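# Place orange-labelled carton on raised block within tape

## Task

Move the carton bearing the orange label onto the raised block so that no part of it extends beyond the blue tape outline; it must stay there on its own with the robot not supporting it, and the robot must then release it and pull away.

## Robot and tools

Robot: two Doosan M1013 arms, left_arm and right_arm, each ending in a vacuum suction cup instead of fingers. Everything is expressed in one scene frame: origin on the table top midway between the arms, +x out over the table, +z up, and left_arm sits on the +y side (base near y = +0.659, right_arm base near y = -0.481, both at x about 0.05 to 0.08). The names left and right do not correspond to sides of the camera pictures.

Cup point: each arm's end_effector_position is the centre of the cup rim, and the cup opens along that point's local +z axis. So for a top-down pick, the quaternion must turn local +z to point down. Starting about 4 cm back from the rim, the tool body and wrist camera widen to roughly 9 cm sideways, so keep that clearance from the block and other items. Reported positions can be slightly off, worse at long reach.

Row layout (used by both motion tools): a single flat list of 16 numbers covering both arms, in this order: left x, y, z (metres), left qw, qx, qy, qz (w first), left suction; then the same eight for the right arm. These are absolute targets (poses) in the scene frame, not offsets. Suction value: above 0.01 means on, 0.01 or less means off; it latches, so resend the previous value for an arm you do not want to change, since 0 is an actual command. To keep an arm still, resend exactly the pose from the last result before it was meant to hold, including its quaternion.

execute_actions(actions): a list of actions, each action a table of up to 15 rows, each row the 16-number layout above, one row per 1/30 s step; a short table repeats its final row to fill 15 steps. An empty list just returns state and images. Any target more than 0.6 m from the current cup point along any of its axes gets the action refused for both arms; a malformed action, or a first action failing that check, cancels the whole call.

move(target, speed, blocking): target is one 16-number row; each cup point travels in a straight line toward its pose, all arms finishing together, lasting 0.5 to 10 s. speed is in m/s, 0.002 to 0.5 (default 0.25), rotation capped at twice that value in rad/s. Paths ignore obstacles and the other arm, and the real tool may lag, wander, or overshoot speed, particularly near a straight arm. Faster contact hits harder, and a target set deeper past a contact pushes harder; arms are stiff, so even slightly overshooting into a firm surface may trigger a fault. blocking=false returns after 0.5 s while motion continues; until it ends, other moves and execute_actions are rejected, so use wait or stop first. The result adds a move: line giving the ending (done, off_target, moving, held, fault) and any limits (paced = target was clipped; held = a check blocked steps, after which the arm may surge faster), plus each cup point's remaining distance.

wait(seconds): 0 to 10; lets time pass with last commands held and returns early when a running move finishes. stop(): brakes a running move; fast arms need room. zoom_image(camera, region): camera is cam_head_left or cam_head_right; region [x0, y0, x1, y1] in image pixels, top-left origin, at most 504 by 504. read_manual(section): only licence text. finished_scene(scene): ends the given scene irreversibly; call it only once the carton rests on the block by itself and the cup has left it.

Controller behaviour: each step, the commanded pose is clamped to within 70 mm and 16 degrees of the measured one, and inverse kinematics favours position over orientation. Far targets need several actions; after an action the arm advances no more than the last clamped pose. Hand target lines show what the controller currently drives toward. A pose unreachable line means a clearance check altered or blocked that arm's command.

Result lines: left_arm: ... | right_arm: ... gives position, quaternion and linear/angular velocities. suction_measured shows vacuum: near 0 means no seal, 0.83 or more means airtight, lower means leaking. part_present turns 1 at 0.50 and back to 0 below 0.45. Flange force is an estimated external load including held weight; it is noisy, especially after abrupt stops, and may say no reading. MOTOR HOT warns of heating from holding loads; an OVER-TEMPERATURE FAULT brakes the arm until it cools.

Gripping: switch suction on and press the 36 mm rim fully onto a flat, smooth face of the carton, away from edges, seams or holes. Under vacuum the cup compresses, so a held object ends up to about 12 mm nearer the tool than the cup point implies, and vacuum alone can lift a resting item. To release, set the carton down so it is supported, then switch suction off and retract; contact may persist for the first 15 mm. If the cup seals on the table, turning suction off frees it.

Avoid: dropping or knocking anything off the table (fails the task), slamming or hard pushing, arms colliding or pressing on each other. A torque at a joint's load limit (waist/shoulder 299, elbow 140, wrist joints 39.6 N m) or an external force of 144 N stops that arm for 10 s and cancels the rest of the call. Loose objects may occasionally get nudged by outside disturbances, so check the carton's final position in the images before finishing.

Each tool is called after "Call:" as name(argument=value, ...), one argument or row to a line, values as JSON.

## Session

Call:
execute_actions(
  actions=[],
)

Scene clock: 0.00 s.
left_arm: end_effector_position=(+0.7281, +0.6486, +0.3600) suction_measured=0.01 part_present=0 end_effector_quat_wxyz=(-0.001, -0.252, +0.968, -0.001) end_effector_velocity=(+0.001, -0.001, -0.001) end_effector_angular_velocity=(-0.000, +0.001, -0.001) | right_arm: end_effector_position=(+0.6893, -0.5933, +0.3616) suction_measured=0.00 part_present=0 end_effector_quat_wxyz=(-0.001, +0.341, +0.940, -0.000) end_effector_velocity=(+0.001, -0.000, -0.001) end_effector_angular_velocity=(+0.001, +0.001, -0.001)
Joint positions: left_arm=[-0.052  0.168  1.622 -0.002  1.353 -0.578] | right_arm=[-0.051  0.166  1.621 -0.     1.356  0.47 ]
Joint velocities: left_arm=[-0.001  0.002 -0.    -0.     0.    -0.   ] | right_arm=[-0.     0.003 -0.002  0.001  0.     0.   ]
Flange force (N, the push that the arm receives, along the end effector's own x y z axes): no reading
Hand target (left_arm): +0.728, +0.649, +0.360; -0.001, -0.252, +0.968, -0.001
Hand target (right_arm): +0.689, -0.593, +0.362; -0.001, +0.341, +0.940, -0.000

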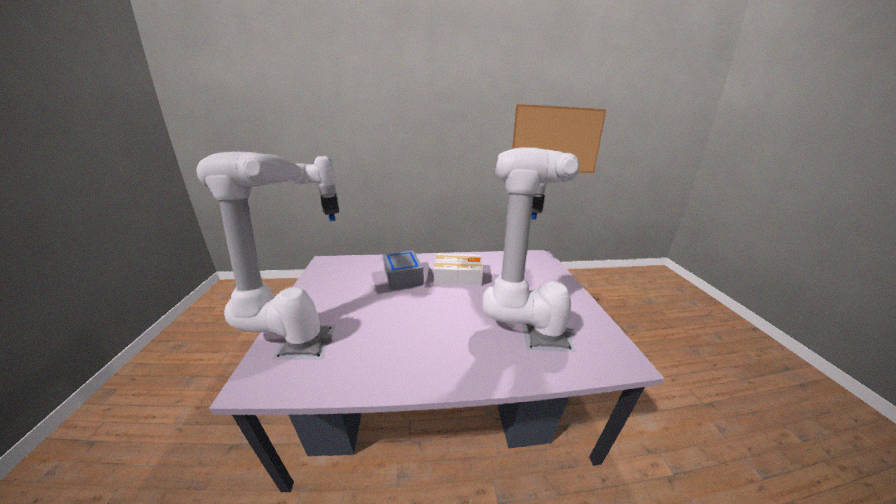

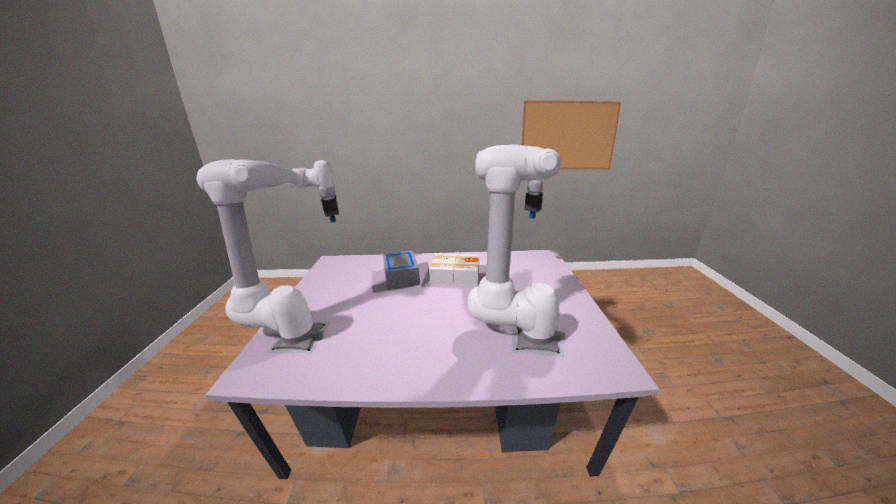

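Call:
zoom_image(
  camera="cam_head_left",
  region=[370, 240, 500, 300],
)

Call:
zoom_image(
  camera="cam_head_right",
  region=[370, 240, 500, 300],
)

Region (370, 240, 500, 300) of cam_head_left's 896x504 image, scaled by 3.877, with more detail than that image has; it fills the top 233 rows of this view, and the rest is white.

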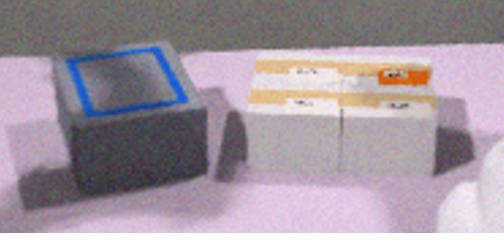

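Region (370, 240, 500, 300) of cam_head_right's 896x504 image, scaled by 3.877, with more detail than that image has; it fills the top 233 rows of this view, and the rest is white.

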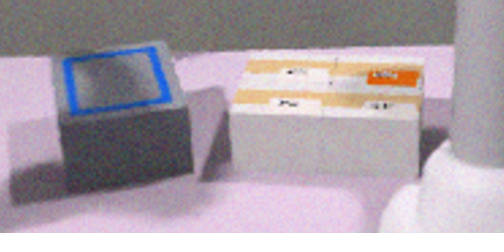

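Call:
zoom_image(
  camera="cam_head_left",
  region=[428, 248, 488, 290],
)

Call:
zoom_image(
  camera="cam_head_right",
  region=[424, 248, 484, 290],
)

Call:
zoom_image(
  camera="cam_head_left",
  region=[376, 246, 436, 294],
)

Call:
zoom_image(
  camera="cam_head_right",
  region=[376, 246, 436, 294],
)

Region (428, 248, 488, 290) of cam_head_left's 896x504 image, scaled by 8.400, with more detail than that image has; it fills the top 353 rows of this view, and the rest is white.

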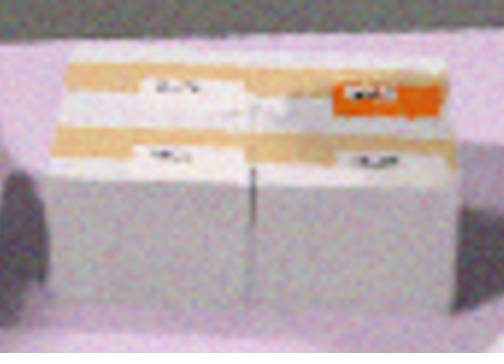

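Region (424, 248, 484, 290) of cam_head_right's 896x504 image, scaled by 8.400, with more detail than that image has; it fills the top 353 rows of this view, and the rest is white.

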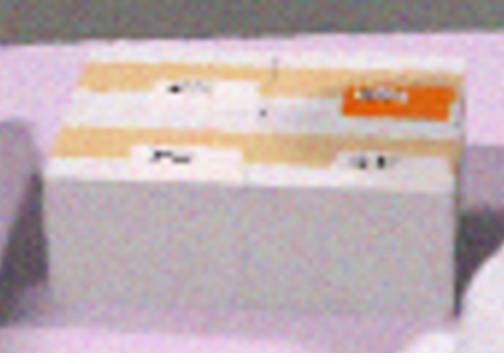

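Region (376, 246, 436, 294) of cam_head_left's 896x504 image, scaled by 8.400, with more detail than that image has; it fills the top 403 rows of this view, and the rest is white.

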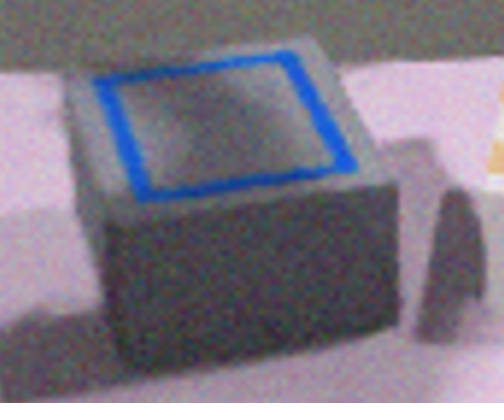

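Region (376, 246, 436, 294) of cam_head_right's 896x504 image, scaled by 8.400, with more detail than that image has; it fills the top 403 rows of this view, and the rest is white.

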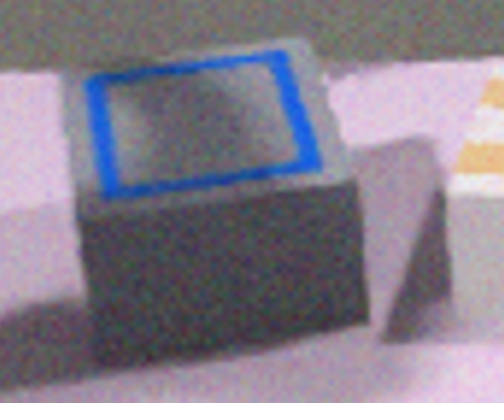

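Call:
zoom_image(
  camera="cam_head_left",
  region=[310, 190, 360, 230],
)

Call:
zoom_image(
  camera="cam_head_left",
  region=[510, 190, 560, 230],
)

Call:
zoom_image(
  camera="cam_head_right",
  region=[310, 190, 360, 230],
)

Call:
zoom_image(
  camera="cam_head_right",
  region=[510, 190, 560, 230],
)

Region (310, 190, 360, 230) of cam_head_left's 896x504 image, scaled by 10.080, with more detail than that image has; it fills the top 403 rows of this view, and the rest is white.

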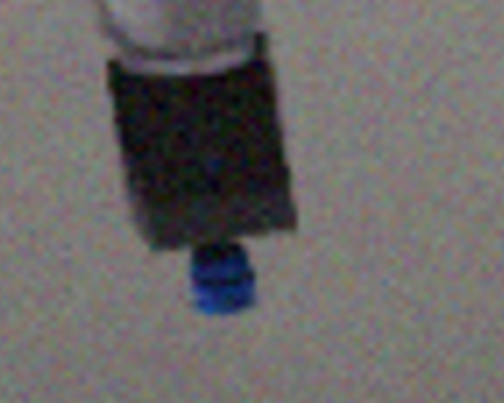

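Region (510, 190, 560, 230) of cam_head_left's 896x504 image, scaled by 10.080, with more detail than that image has; it fills the top 403 rows of this view, and the rest is white.

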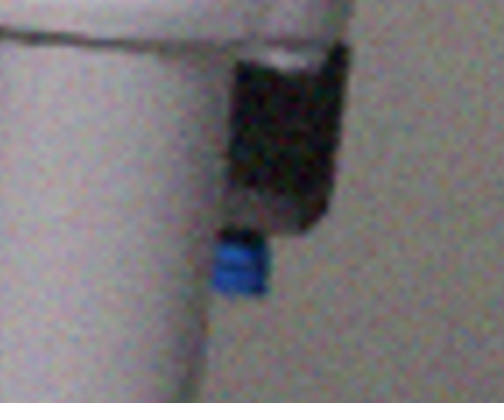

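Region (310, 190, 360, 230) of cam_head_right's 896x504 image, scaled by 10.080, with more detail than that image has; it fills the top 403 rows of this view, and the rest is white.

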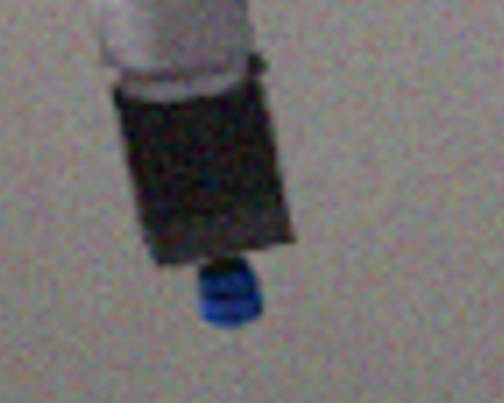

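Region (510, 190, 560, 230) of cam_head_right's 896x504 image, scaled by 10.080, with more detail than that image has; it fills the top 403 rows of this view, and the rest is white.

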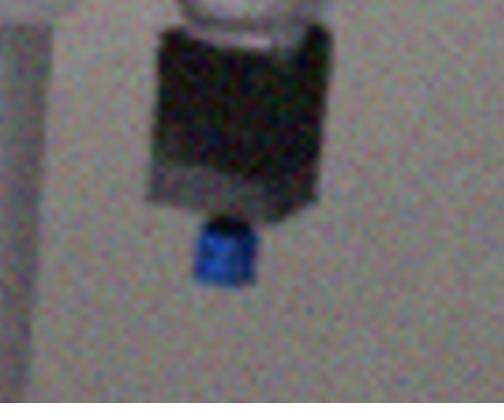

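Call:
move(
  target=[0.7281,0.6486,0.36,-0.001,-0.252,0.968,-0.001,0, 0.678,-0.197,0.14,0,0.341,0.940,0,0],
  speed=0.35,
)

Scene clock: 43.43 s.
left_arm: end_effector_position=(+0.7281, +0.6486, +0.3600) suction_measured=0.01 part_present=0 end_effector_quat_wxyz=(-0.001, -0.252, +0.968, -0.001) end_effector_velocity=(+0.001, -0.000, -0.000) end_effector_angular_velocity=(+0.000, -0.001, -0.000) | right_arm: end_effector_position=(+0.6774, -0.1977, +0.1402) suction_measured=0.00 part_present=0 end_effector_quat_wxyz=(+0.000, +0.341, +0.940, -0.000) end_effector_velocity=(-0.000, +0.000, -0.001) end_effector_angular_velocity=(+0.000, -0.000, +0.001)
Joint positions: left_arm=[-0.052  0.169  1.622 -0.003  1.353 -0.577] | right_arm=[ 0.55   0.366  1.791 -0.001  0.985  1.071]
Joint velocities: left_arm=[-0.     0.001 -0.001  0.    -0.001 -0.   ] | right_arm=[ 0.001  0.     0.001  0.    -0.002  0.   ]
Flange force (N, the push that the arm receives, along the end effector's own x y z axes): left_arm=[9.4 8.6 1.6] | right_arm=[2.3 5.0 3.3]
Hand target (left_arm): +0.728, +0.649, +0.360; -0.001, -0.252, +0.968, -0.001
Hand target (right_arm): +0.677, -0.198, +0.140; +0.000, +0.341, +0.940, -0.000
Off the commanded pose (left_arm): 0.000 m, 0 deg.
Off the commanded pose (right_arm): 0.001 m, 0 deg.
move: done

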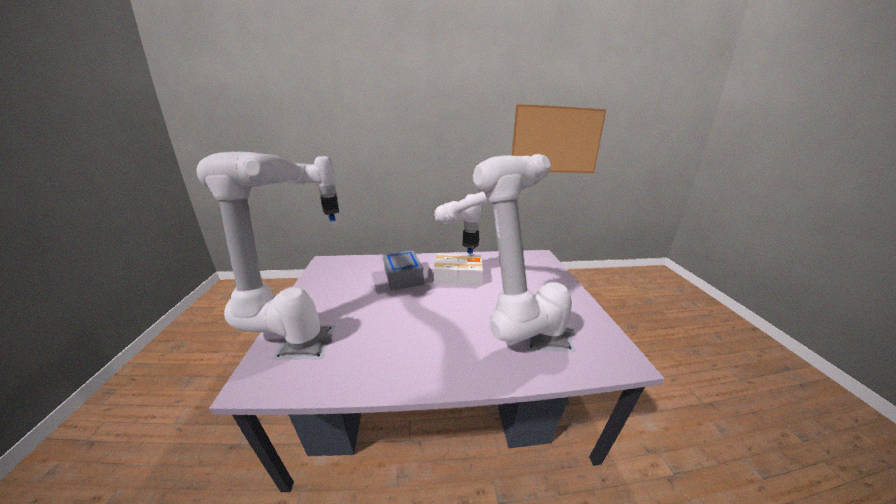

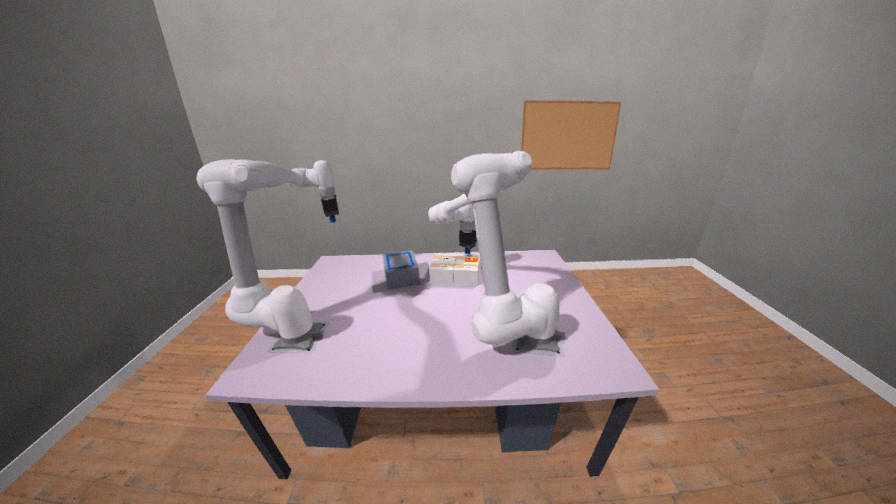

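Call:
zoom_image(
  camera="cam_head_left",
  region=[428, 238, 488, 290],
)

Call:
zoom_image(
  camera="cam_head_right",
  region=[424, 238, 484, 290],
)

Region (428, 238, 488, 290) of cam_head_left's 896x504 image, scaled by 8.400, with more detail than that image has; it fills the top 437 rows of this view, and the rest is white.

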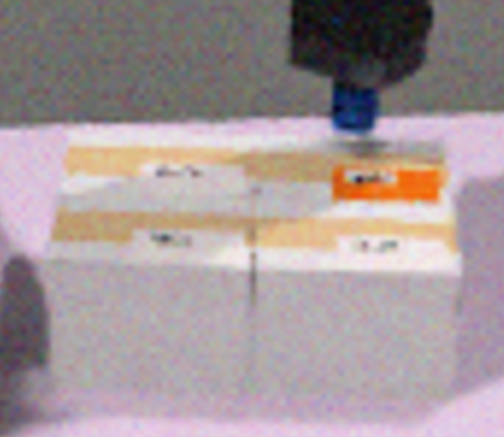

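Region (424, 238, 484, 290) of cam_head_right's 896x504 image, scaled by 8.400, with more detail than that image has; it fills the top 437 rows of this view, and the rest is white.

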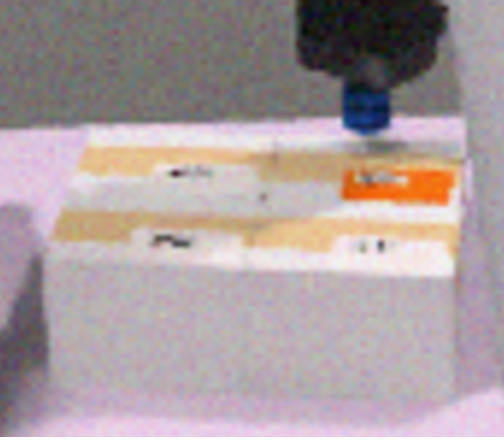

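Call:
move(
  target=[0.7281,0.6486,0.36,-0.001,-0.252,0.968,-0.001,0, 0.678,-0.196,0.100,0,0.341,0.940,0,1],
  speed=0.05,
)

Scene clock: 47.40 s.
left_arm: end_effector_position=(+0.7281, +0.6486, +0.3600) suction_measured=0.01 part_present=0 end_effector_quat_wxyz=(-0.001, -0.252, +0.968, -0.001) end_effector_velocity=(-0.000, +0.001, -0.001) end_effector_angular_velocity=(+0.000, +0.002, +0.001) | right_arm: end_effector_position=(+0.6780, -0.1960, +0.1000) suction_measured=0.88 part_present=1 end_effector_quat_wxyz=(-0.000, +0.341, +0.940, -0.000) end_effector_velocity=(-0.000, +0.001, +0.000) end_effector_angular_velocity=(+0.001, -0.000, +0.000)
Joint positions: left_arm=[-0.052  0.169  1.622 -0.003  1.353 -0.577] | right_arm=[0.552 0.406 1.818 0.    0.917 1.072]
Joint velocities: left_arm=[ 0.001  0.001  0.001 -0.    -0.    -0.   ] | right_arm=[ 0.001 -0.     0.     0.001 -0.     0.   ]
Flange force (N, the push that the arm receives, along the end effector's own x y z axes): left_arm=[6.2 9.2 3.5] | right_arm=[1.5 0.5 8.4]
Hand target (left_arm): +0.728, +0.649, +0.360; -0.001, -0.252, +0.968, -0.001
Hand target (right_arm): +0.678, -0.196, +0.100; -0.000, +0.341, +0.940, +0.000
Off the commanded pose (left_arm): 0.000 m, 0 deg.
Off the commanded pose (right_arm): 0.000 m, 0 deg.
move: done

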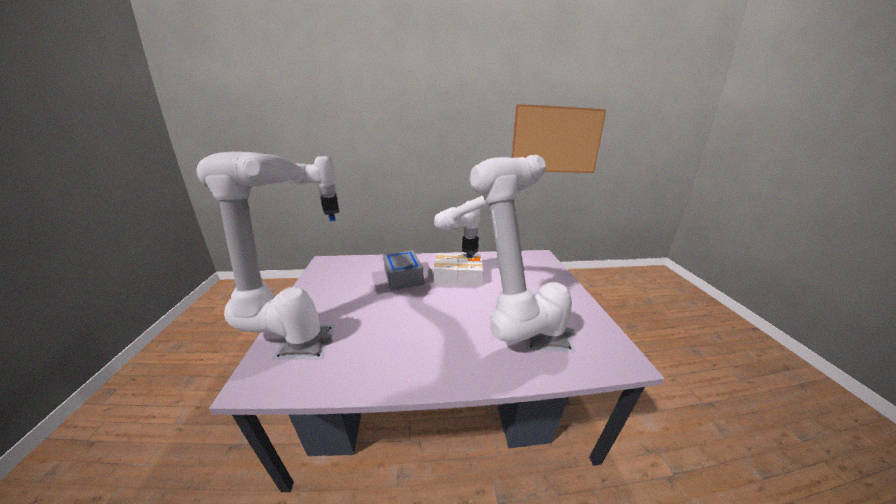

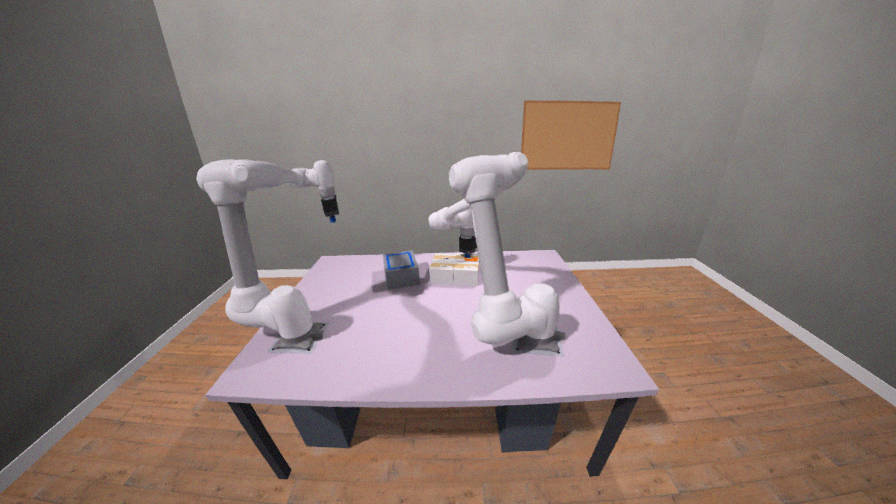

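Sealed. Lifting straight up.

Call:
move(
  target=[0.7281,0.6486,0.36,-0.001,-0.252,0.968,-0.001,0, 0.680,-0.198,0.25,0,0.341,0.940,0,1],
  speed=0.15,
)

Call:
zoom_image(
  camera="cam_head_left",
  region=[428, 215, 498, 285],
)

Scene clock: 50.37 s.
left_arm: end_effector_position=(+0.7281, +0.6486, +0.3600) suction_measured=0.01 part_present=0 end_effector_quat_wxyz=(-0.001, -0.252, +0.968, -0.001) end_effector_velocity=(+0.001, +0.000, +0.001) end_effector_angular_velocity=(-0.000, -0.003, +0.000) | right_arm: end_effector_position=(+0.6800, -0.1980, +0.2501) suction_measured=0.94 part_present=1 end_effector_quat_wxyz=(+0.000, +0.341, +0.940, +0.000) end_effector_velocity=(-0.000, -0.000, +0.001) end_effector_angular_velocity=(+0.000, -0.000, -0.000)
Joint positions: left_arm=[-0.052  0.169  1.622 -0.003  1.353 -0.577] | right_arm=[0.548 0.284 1.682 0.    1.175 1.068]
Joint velocities: left_arm=[ 0.    -0.001 -0.001 -0.    -0.001  0.   ] | right_arm=[-0.    -0.001  0.     0.     0.001 -0.   ]
Flange force (N, the push that the arm receives, along the end effector's own x y z axes): left_arm=[9.5 7.4 2.5] | right_arm=[-0.2 1.5 8.4]
Hand target (left_arm): +0.728, +0.649, +0.360; -0.001, -0.252, +0.968, -0.001
Hand target (right_arm): +0.680, -0.198, +0.250; +0.000, +0.341, +0.940, -0.000
Off the commanded pose (left_arm): 0.000 m, 0 deg.
Off the commanded pose (right_arm): 0.000 m, 0 deg.
move: done

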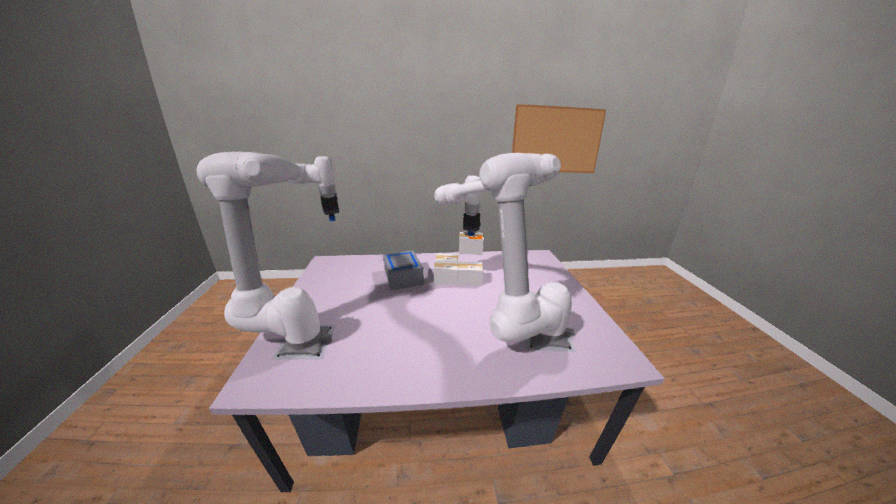

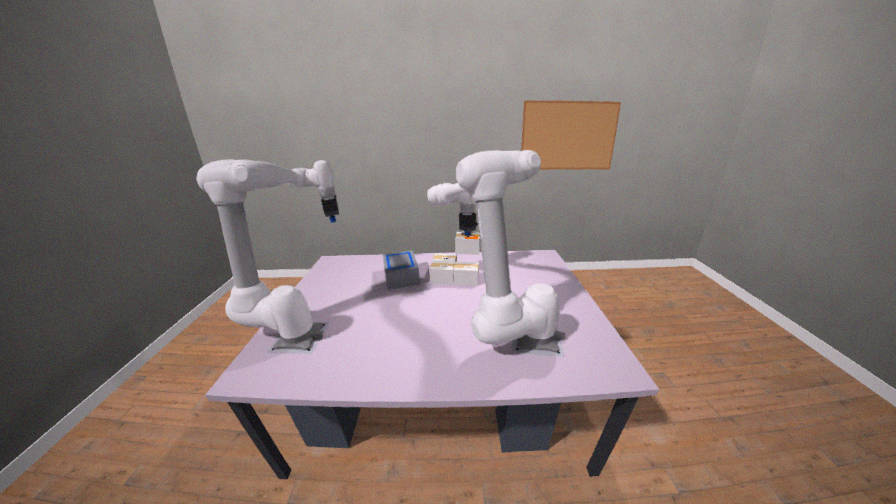

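Region (428, 215, 498, 285) of cam_head_left's 896x504 image, scaled by 7.200, with more detail than that image has.

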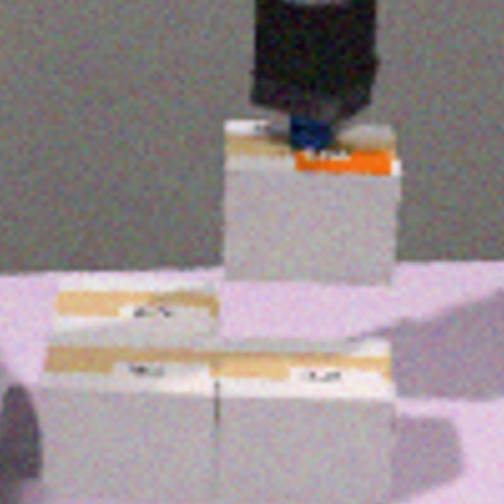

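Call:
move(
  target=[0.7281,0.6486,0.36,-0.001,-0.252,0.968,-0.001,0, 0.639,0.225,0.24,0,0.8136,0.5814,0,1],
  speed=0.3,
)

Call:
zoom_image(
  camera="cam_head_left",
  region=[370, 225, 435, 290],
)

Call:
zoom_image(
  camera="cam_head_right",
  region=[370, 225, 435, 290],
)

Scene clock: 55.87 s.
left_arm: end_effector_position=(+0.7281, +0.6486, +0.3600) suction_measured=0.01 part_present=0 end_effector_quat_wxyz=(-0.001, -0.252, +0.968, -0.001) end_effector_velocity=(-0.000, +0.001, -0.000) end_effector_angular_velocity=(-0.000, +0.001, +0.001) | right_arm: end_effector_position=(+0.6387, +0.2246, +0.2402) suction_measured=0.94 part_present=1 end_effector_quat_wxyz=(+0.000, +0.814, +0.581, +0.000) end_effector_velocity=(-0.000, +0.001, +0.001) end_effector_angular_velocity=(-0.000, -0.002, +0.001)
Joint positions: left_arm=[-0.052  0.169  1.622 -0.003  1.353 -0.577] | right_arm=[ 1.014  0.647  1.15  -0.001  1.345  2.739]
Joint velocities: left_arm=[ 0.001 -0.     0.001 -0.     0.    -0.   ] | right_arm=[ 0.001 -0.    -0.001 -0.002  0.     0.   ]
Flange force (N, the push that the arm receives, along the end effector's own x y z axes): left_arm=[5.8 5.2 1.7] | right_arm=[2.3 1.2 10.1]
Hand target (left_arm): +0.728, +0.649, +0.360; -0.001, -0.252, +0.968, -0.001
Hand target (right_arm): +0.639, +0.225, +0.240; +0.000, +0.814, +0.581, +0.000
Off the commanded pose (left_arm): 0.000 m, 0 deg.
Off the commanded pose (right_arm): 0.001 m, 0 deg.
move: done

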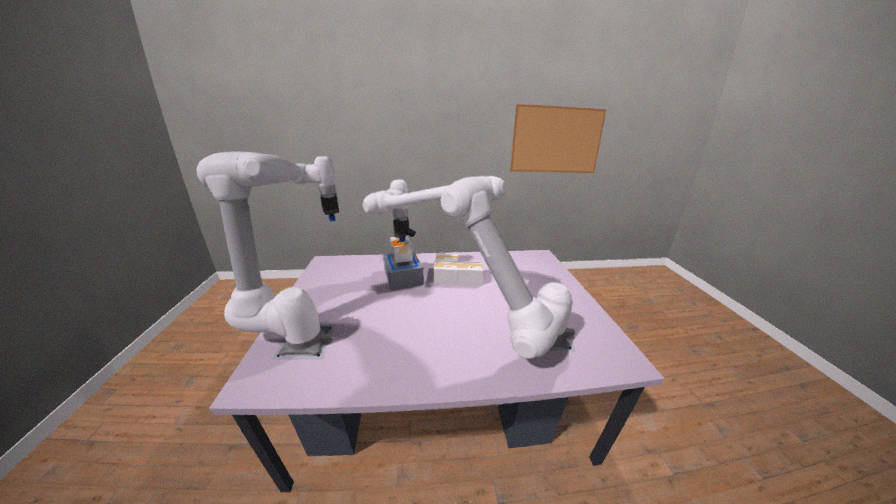

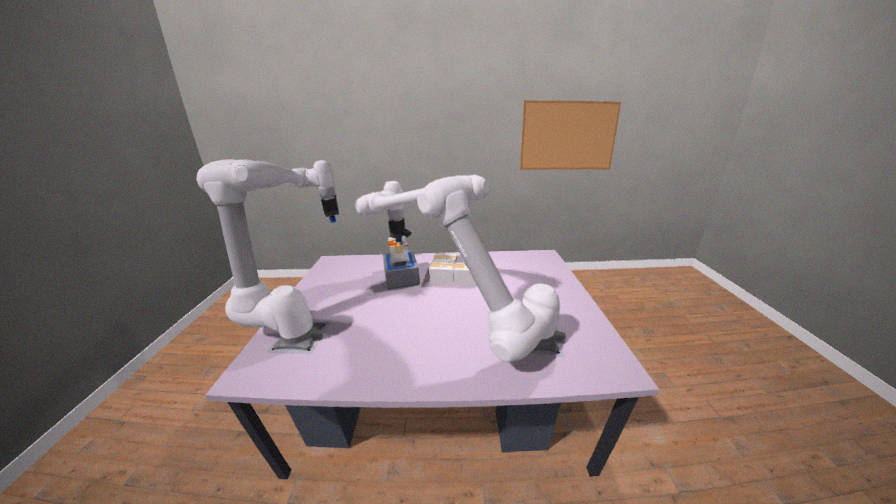

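Region (370, 225, 435, 290) of cam_head_left's 896x504 image, scaled by 7.754, with more detail than that image has.

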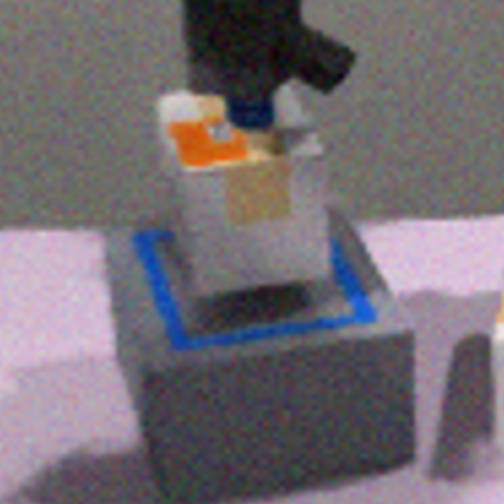

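Region (370, 225, 435, 290) of cam_head_right's 896x504 image, scaled by 7.754, with more detail than that image has.

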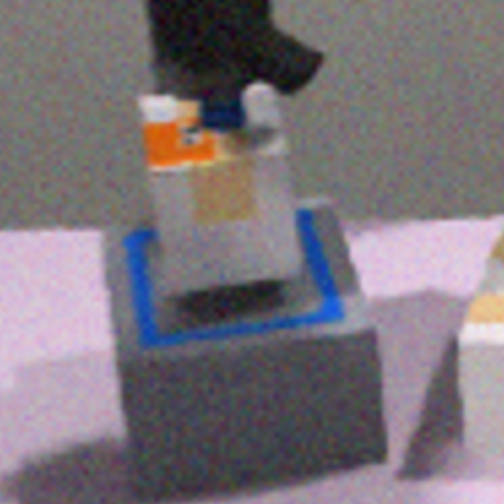

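Call:
move(
  target=[0.7281,0.6486,0.36,-0.001,-0.252,0.968,-0.001,0, 0.639,0.223,0.219,0,0.8136,0.5814,0,1],
  speed=0.04,
)

Call:
zoom_image(
  camera="cam_head_left",
  region=[375, 230, 430, 285],
)

Call:
zoom_image(
  camera="cam_head_right",
  region=[375, 230, 430, 285],
)

Scene clock: 61.10 s.
left_arm: end_effector_position=(+0.7281, +0.6486, +0.3600) suction_measured=0.01 part_present=0 end_effector_quat_wxyz=(-0.001, -0.252, +0.968, -0.001) end_effector_velocity=(-0.000, +0.000, -0.000) end_effector_angular_velocity=(-0.000, +0.001, +0.001) | right_arm: end_effector_position=(+0.6390, +0.2230, +0.2189) suction_measured=0.94 part_present=1 end_effector_quat_wxyz=(-0.000, +0.814, +0.581, -0.000) end_effector_velocity=(-0.001, -0.001, -0.002) end_effector_angular_velocity=(-0.003, +0.003, +0.000)
Joint positions: left_arm=[-0.052  0.169  1.622 -0.003  1.353 -0.577] | right_arm=[1.012 0.654 1.177 0.    1.311 2.737]
Joint velocities: left_arm=[ 0.  0.  0. -0.  0. -0.] | right_arm=[ 0.     0.001  0.002 -0.     0.001  0.   ]
Flange force (N, the push that the arm receives, along the end effector's own x y z axes): left_arm=[8.2 8.3 1.9] | right_arm=[2.6 -2.0 8.9]
Hand target (left_arm): +0.728, +0.649, +0.360; -0.001, -0.252, +0.968, -0.001
Hand target (right_arm): +0.639, +0.223, +0.219; -0.000, +0.814, +0.581, -0.000
Off the commanded pose (left_arm): 0.000 m, 0 deg.
Off the commanded pose (right_arm): 0.000 m, 0 deg.
move: done

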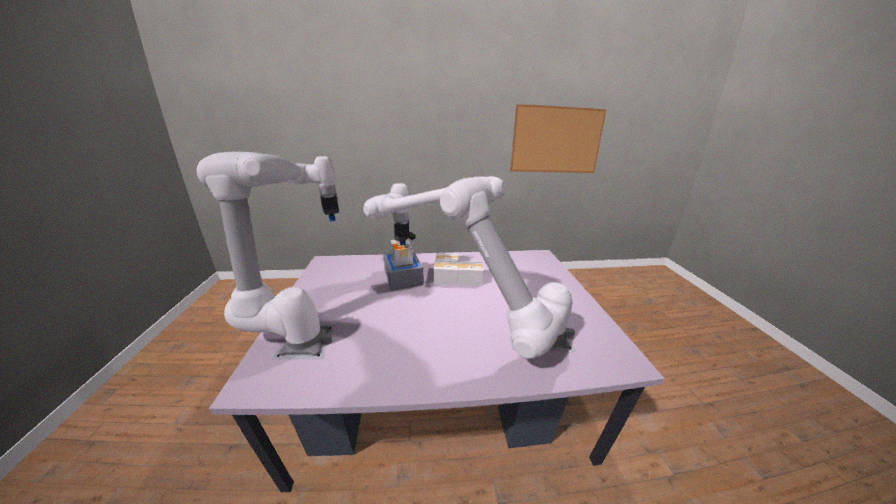

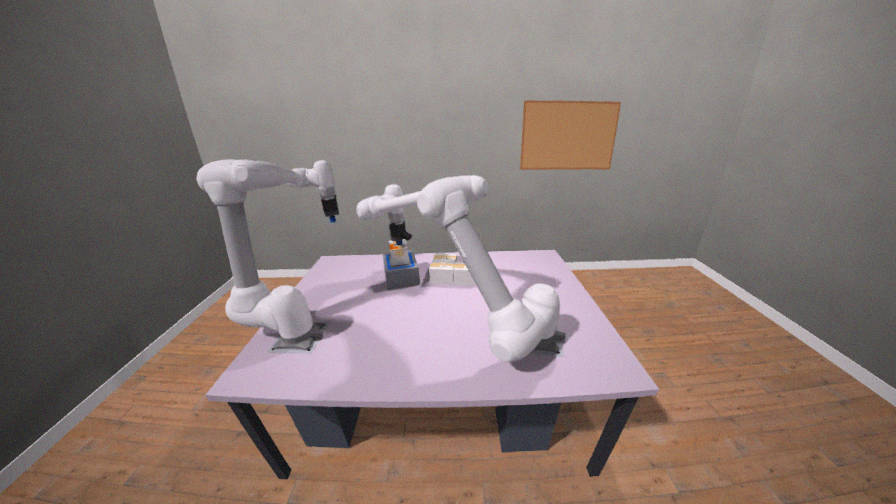

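Region (375, 230, 430, 285) of cam_head_left's 896x504 image, scaled by 9.164, with more detail than that image has.

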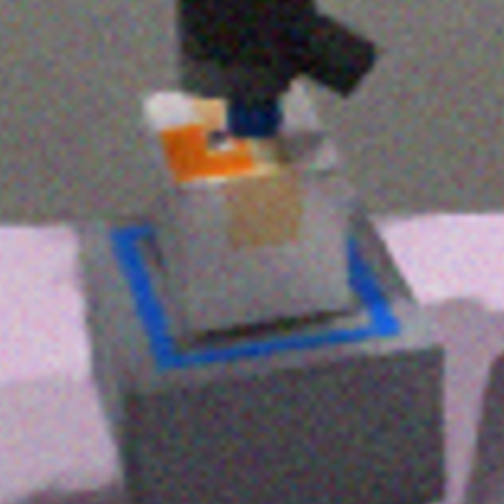

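Region (375, 230, 430, 285) of cam_head_right's 896x504 image, scaled by 9.164, with more detail than that image has.

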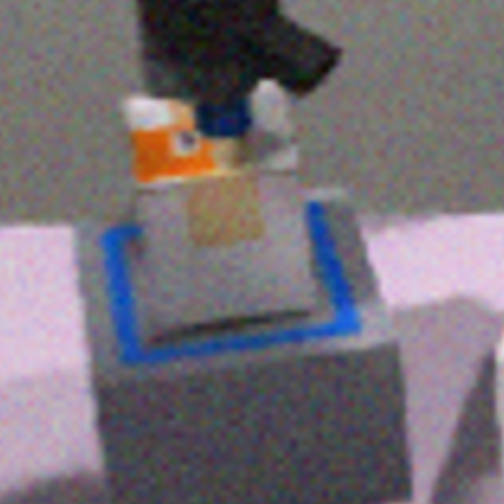

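Call:
move(
  target=[0.7281,0.6486,0.36,-0.001,-0.252,0.968,-0.001,0, 0.639,0.223,0.2135,0,0.8136,0.5814,0,1],
  speed=0.015,
)

Call:
zoom_image(
  camera="cam_head_left",
  region=[375, 230, 430, 285],
)

Scene clock: 64.07 s.
left_arm: end_effector_position=(+0.7281, +0.6486, +0.3600) suction_measured=0.01 part_present=0 end_effector_quat_wxyz=(-0.001, -0.252, +0.968, -0.001) end_effector_velocity=(-0.000, -0.000, -0.000) end_effector_angular_velocity=(-0.001, -0.000, +0.000) | right_arm: end_effector_position=(+0.6390, +0.2230, +0.2139) suction_measured=0.94 part_present=1 end_effector_quat_wxyz=(-0.000, +0.814, +0.581, +0.000) end_effector_velocity=(+0.000, -0.000, -0.000) end_effector_angular_velocity=(-0.001, -0.000, -0.000)
Joint positions: left_arm=[-0.052  0.169  1.622 -0.003  1.353 -0.577] | right_arm=[ 1.012  0.656  1.183 -0.     1.302  2.737]
Joint velocities: left_arm=[-0.    -0.     0.    -0.001 -0.001 -0.   ] | right_arm=[-0.     0.     0.    -0.001  0.     0.   ]
Flange force (N, the push that the arm receives, along the end effector's own x y z axes): left_arm=[7.1 7.0 1.4] | right_arm=[-11.1 -1.9 -34.4]
Hand target (left_arm): +0.728, +0.649, +0.360; -0.001, -0.252, +0.968, -0.001
Hand target (right_arm): +0.639, +0.223, +0.214; -0.000, +0.814, +0.581, +0.000
Off the commanded pose (left_arm): 0.000 m, 0 deg.
Off the commanded pose (right_arm): 0.000 m, 0 deg.
move: done

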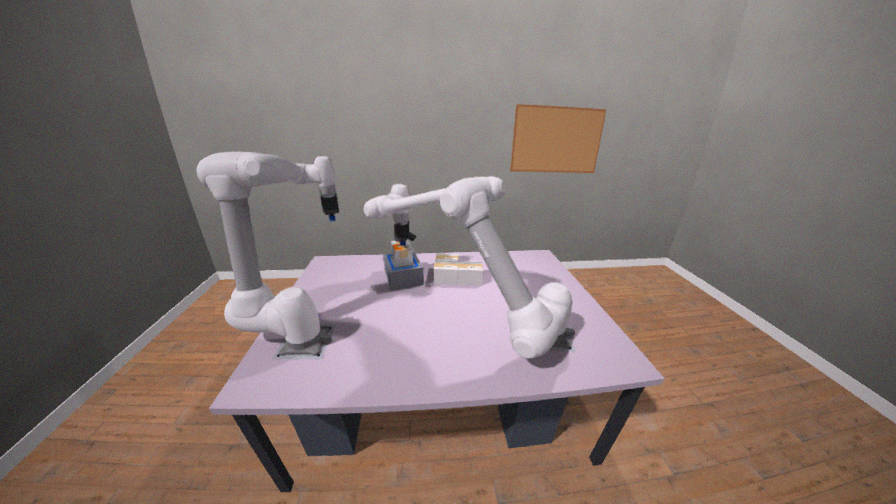

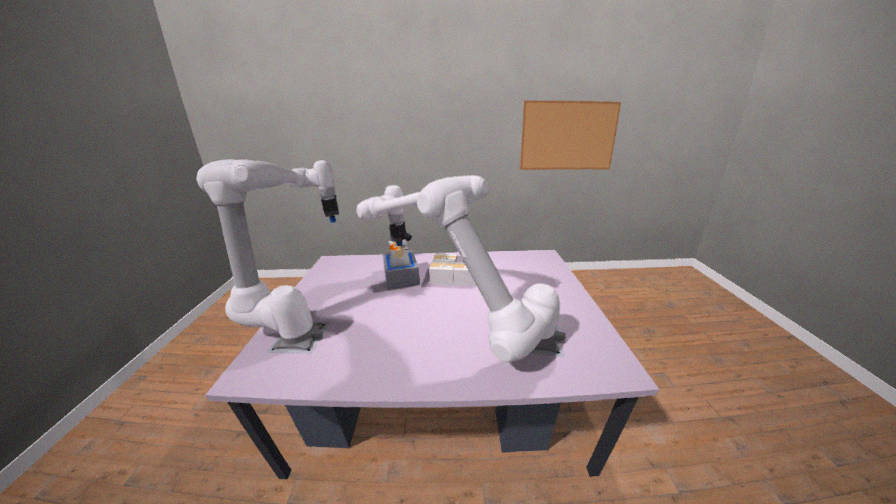

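Region (375, 230, 430, 285) of cam_head_left's 896x504 image, scaled by 9.164, with more detail than that image has.

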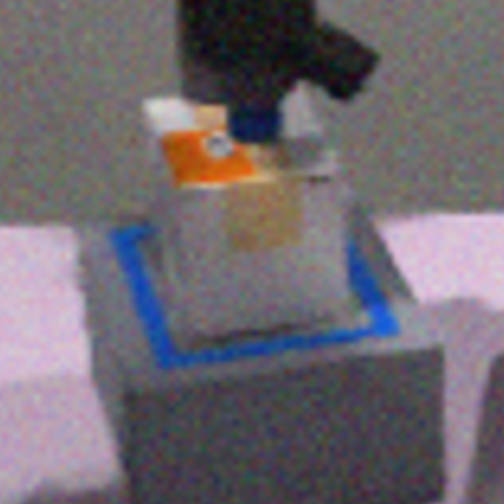

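Call:
zoom_image(
  camera="cam_head_left",
  region=[384, 238, 422, 274],
)

Call:
zoom_image(
  camera="cam_head_right",
  region=[382, 238, 420, 274],
)

Region (384, 238, 422, 274) of cam_head_left's 896x504 image, scaled by 13.263, with more detail than that image has; it fills the top 477 rows of this view, and the rest is white.

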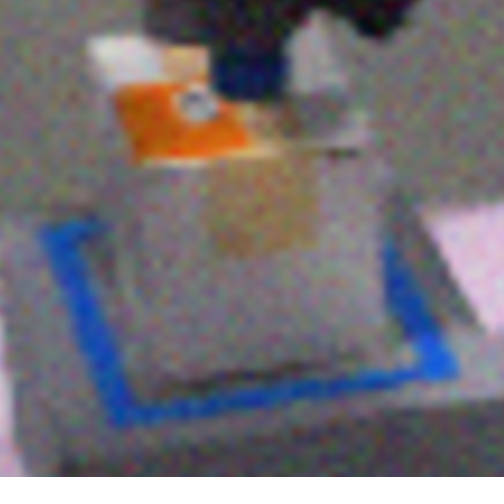

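Region (382, 238, 420, 274) of cam_head_right's 896x504 image, scaled by 13.263, with more detail than that image has; it fills the top 477 rows of this view, and the rest is white.

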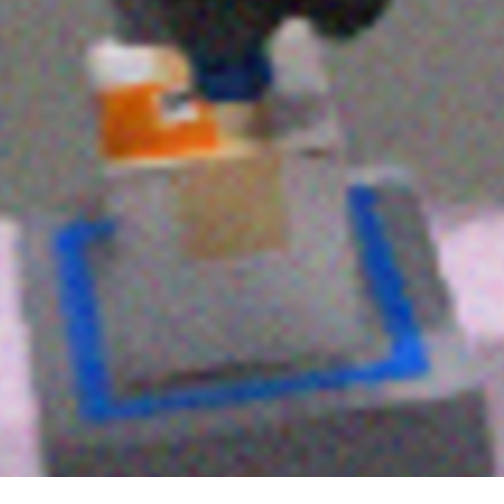

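Call:
execute_actions(
  actions=[
    [[0.7281,0.6486,0.36,-0.001,-0.252,0.968,-0.001,0, 0.639,0.223,0.2150,0,0.8136,0.5814,0,0]],
  ],
)

Scene clock: 69.40 s.
left_arm: end_effector_position=(+0.7281, +0.6486, +0.3600) suction_measured=0.01 part_present=0 end_effector_quat_wxyz=(-0.001, -0.252, +0.968, -0.001) end_effector_velocity=(+0.000, +0.001, +0.000) end_effector_angular_velocity=(+0.001, +0.000, +0.001) | right_arm: end_effector_position=(+0.6390, +0.2230, +0.2147) suction_measured=0.00 part_present=0 end_effector_quat_wxyz=(+0.000, +0.814, +0.581, -0.000) end_effector_velocity=(+0.000, +0.000, +0.002) end_effector_angular_velocity=(+0.002, -0.001, -0.000)
Joint positions: left_arm=[-0.052  0.169  1.622 -0.003  1.353 -0.577] | right_arm=[1.012 0.656 1.181 0.    1.305 2.737]
Joint velocities: left_arm=[ 0.001  0.001 -0.001  0.001  0.001  0.   ] | right_arm=[-0.    -0.001 -0.001  0.     0.     0.   ]
Flange force (N, the push that the arm receives, along the end effector's own x y z axes): left_arm=[4.6 5.2 2.4] | right_arm=[2.8 1.6 -16.1]
Hand target (left_arm): +0.728, +0.649, +0.360; -0.001, -0.252, +0.968, -0.001
Hand target (right_arm): +0.639, +0.223, +0.215; -0.000, +0.814, +0.581, -0.000
Off the commanded pose (left_arm): 0.000 m, 0 deg.
Off the commanded pose (right_arm): 0.000 m, 0 deg.

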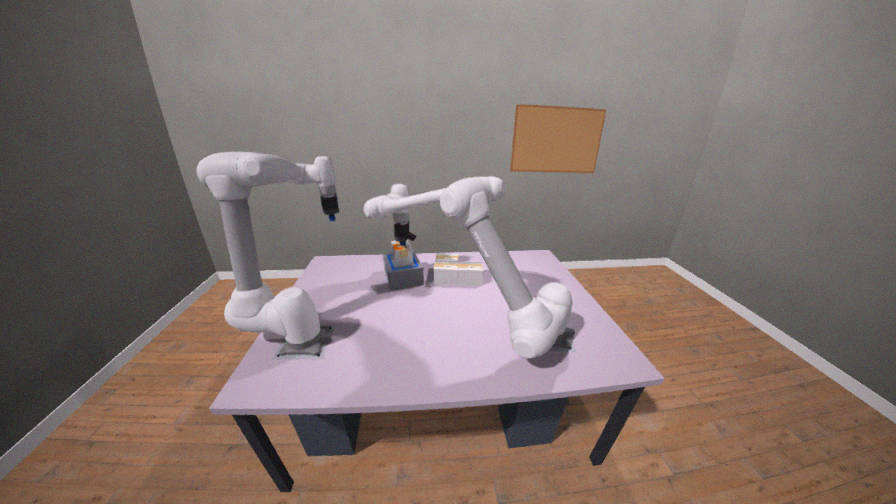

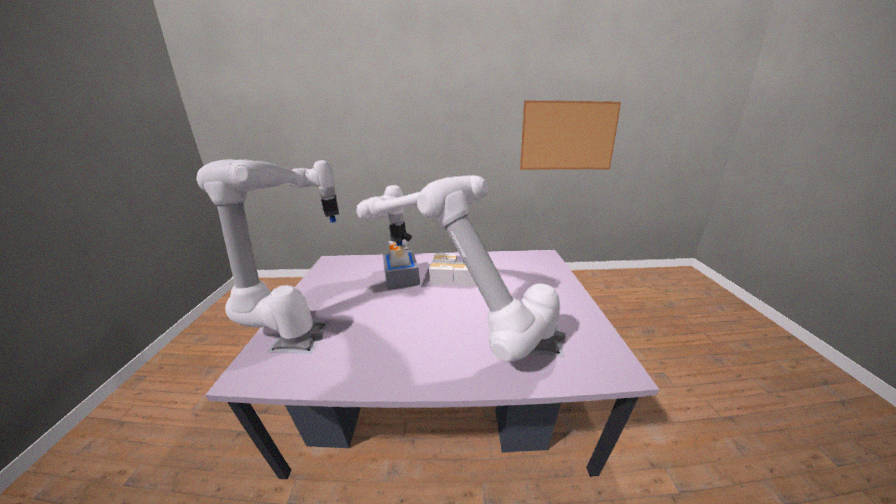

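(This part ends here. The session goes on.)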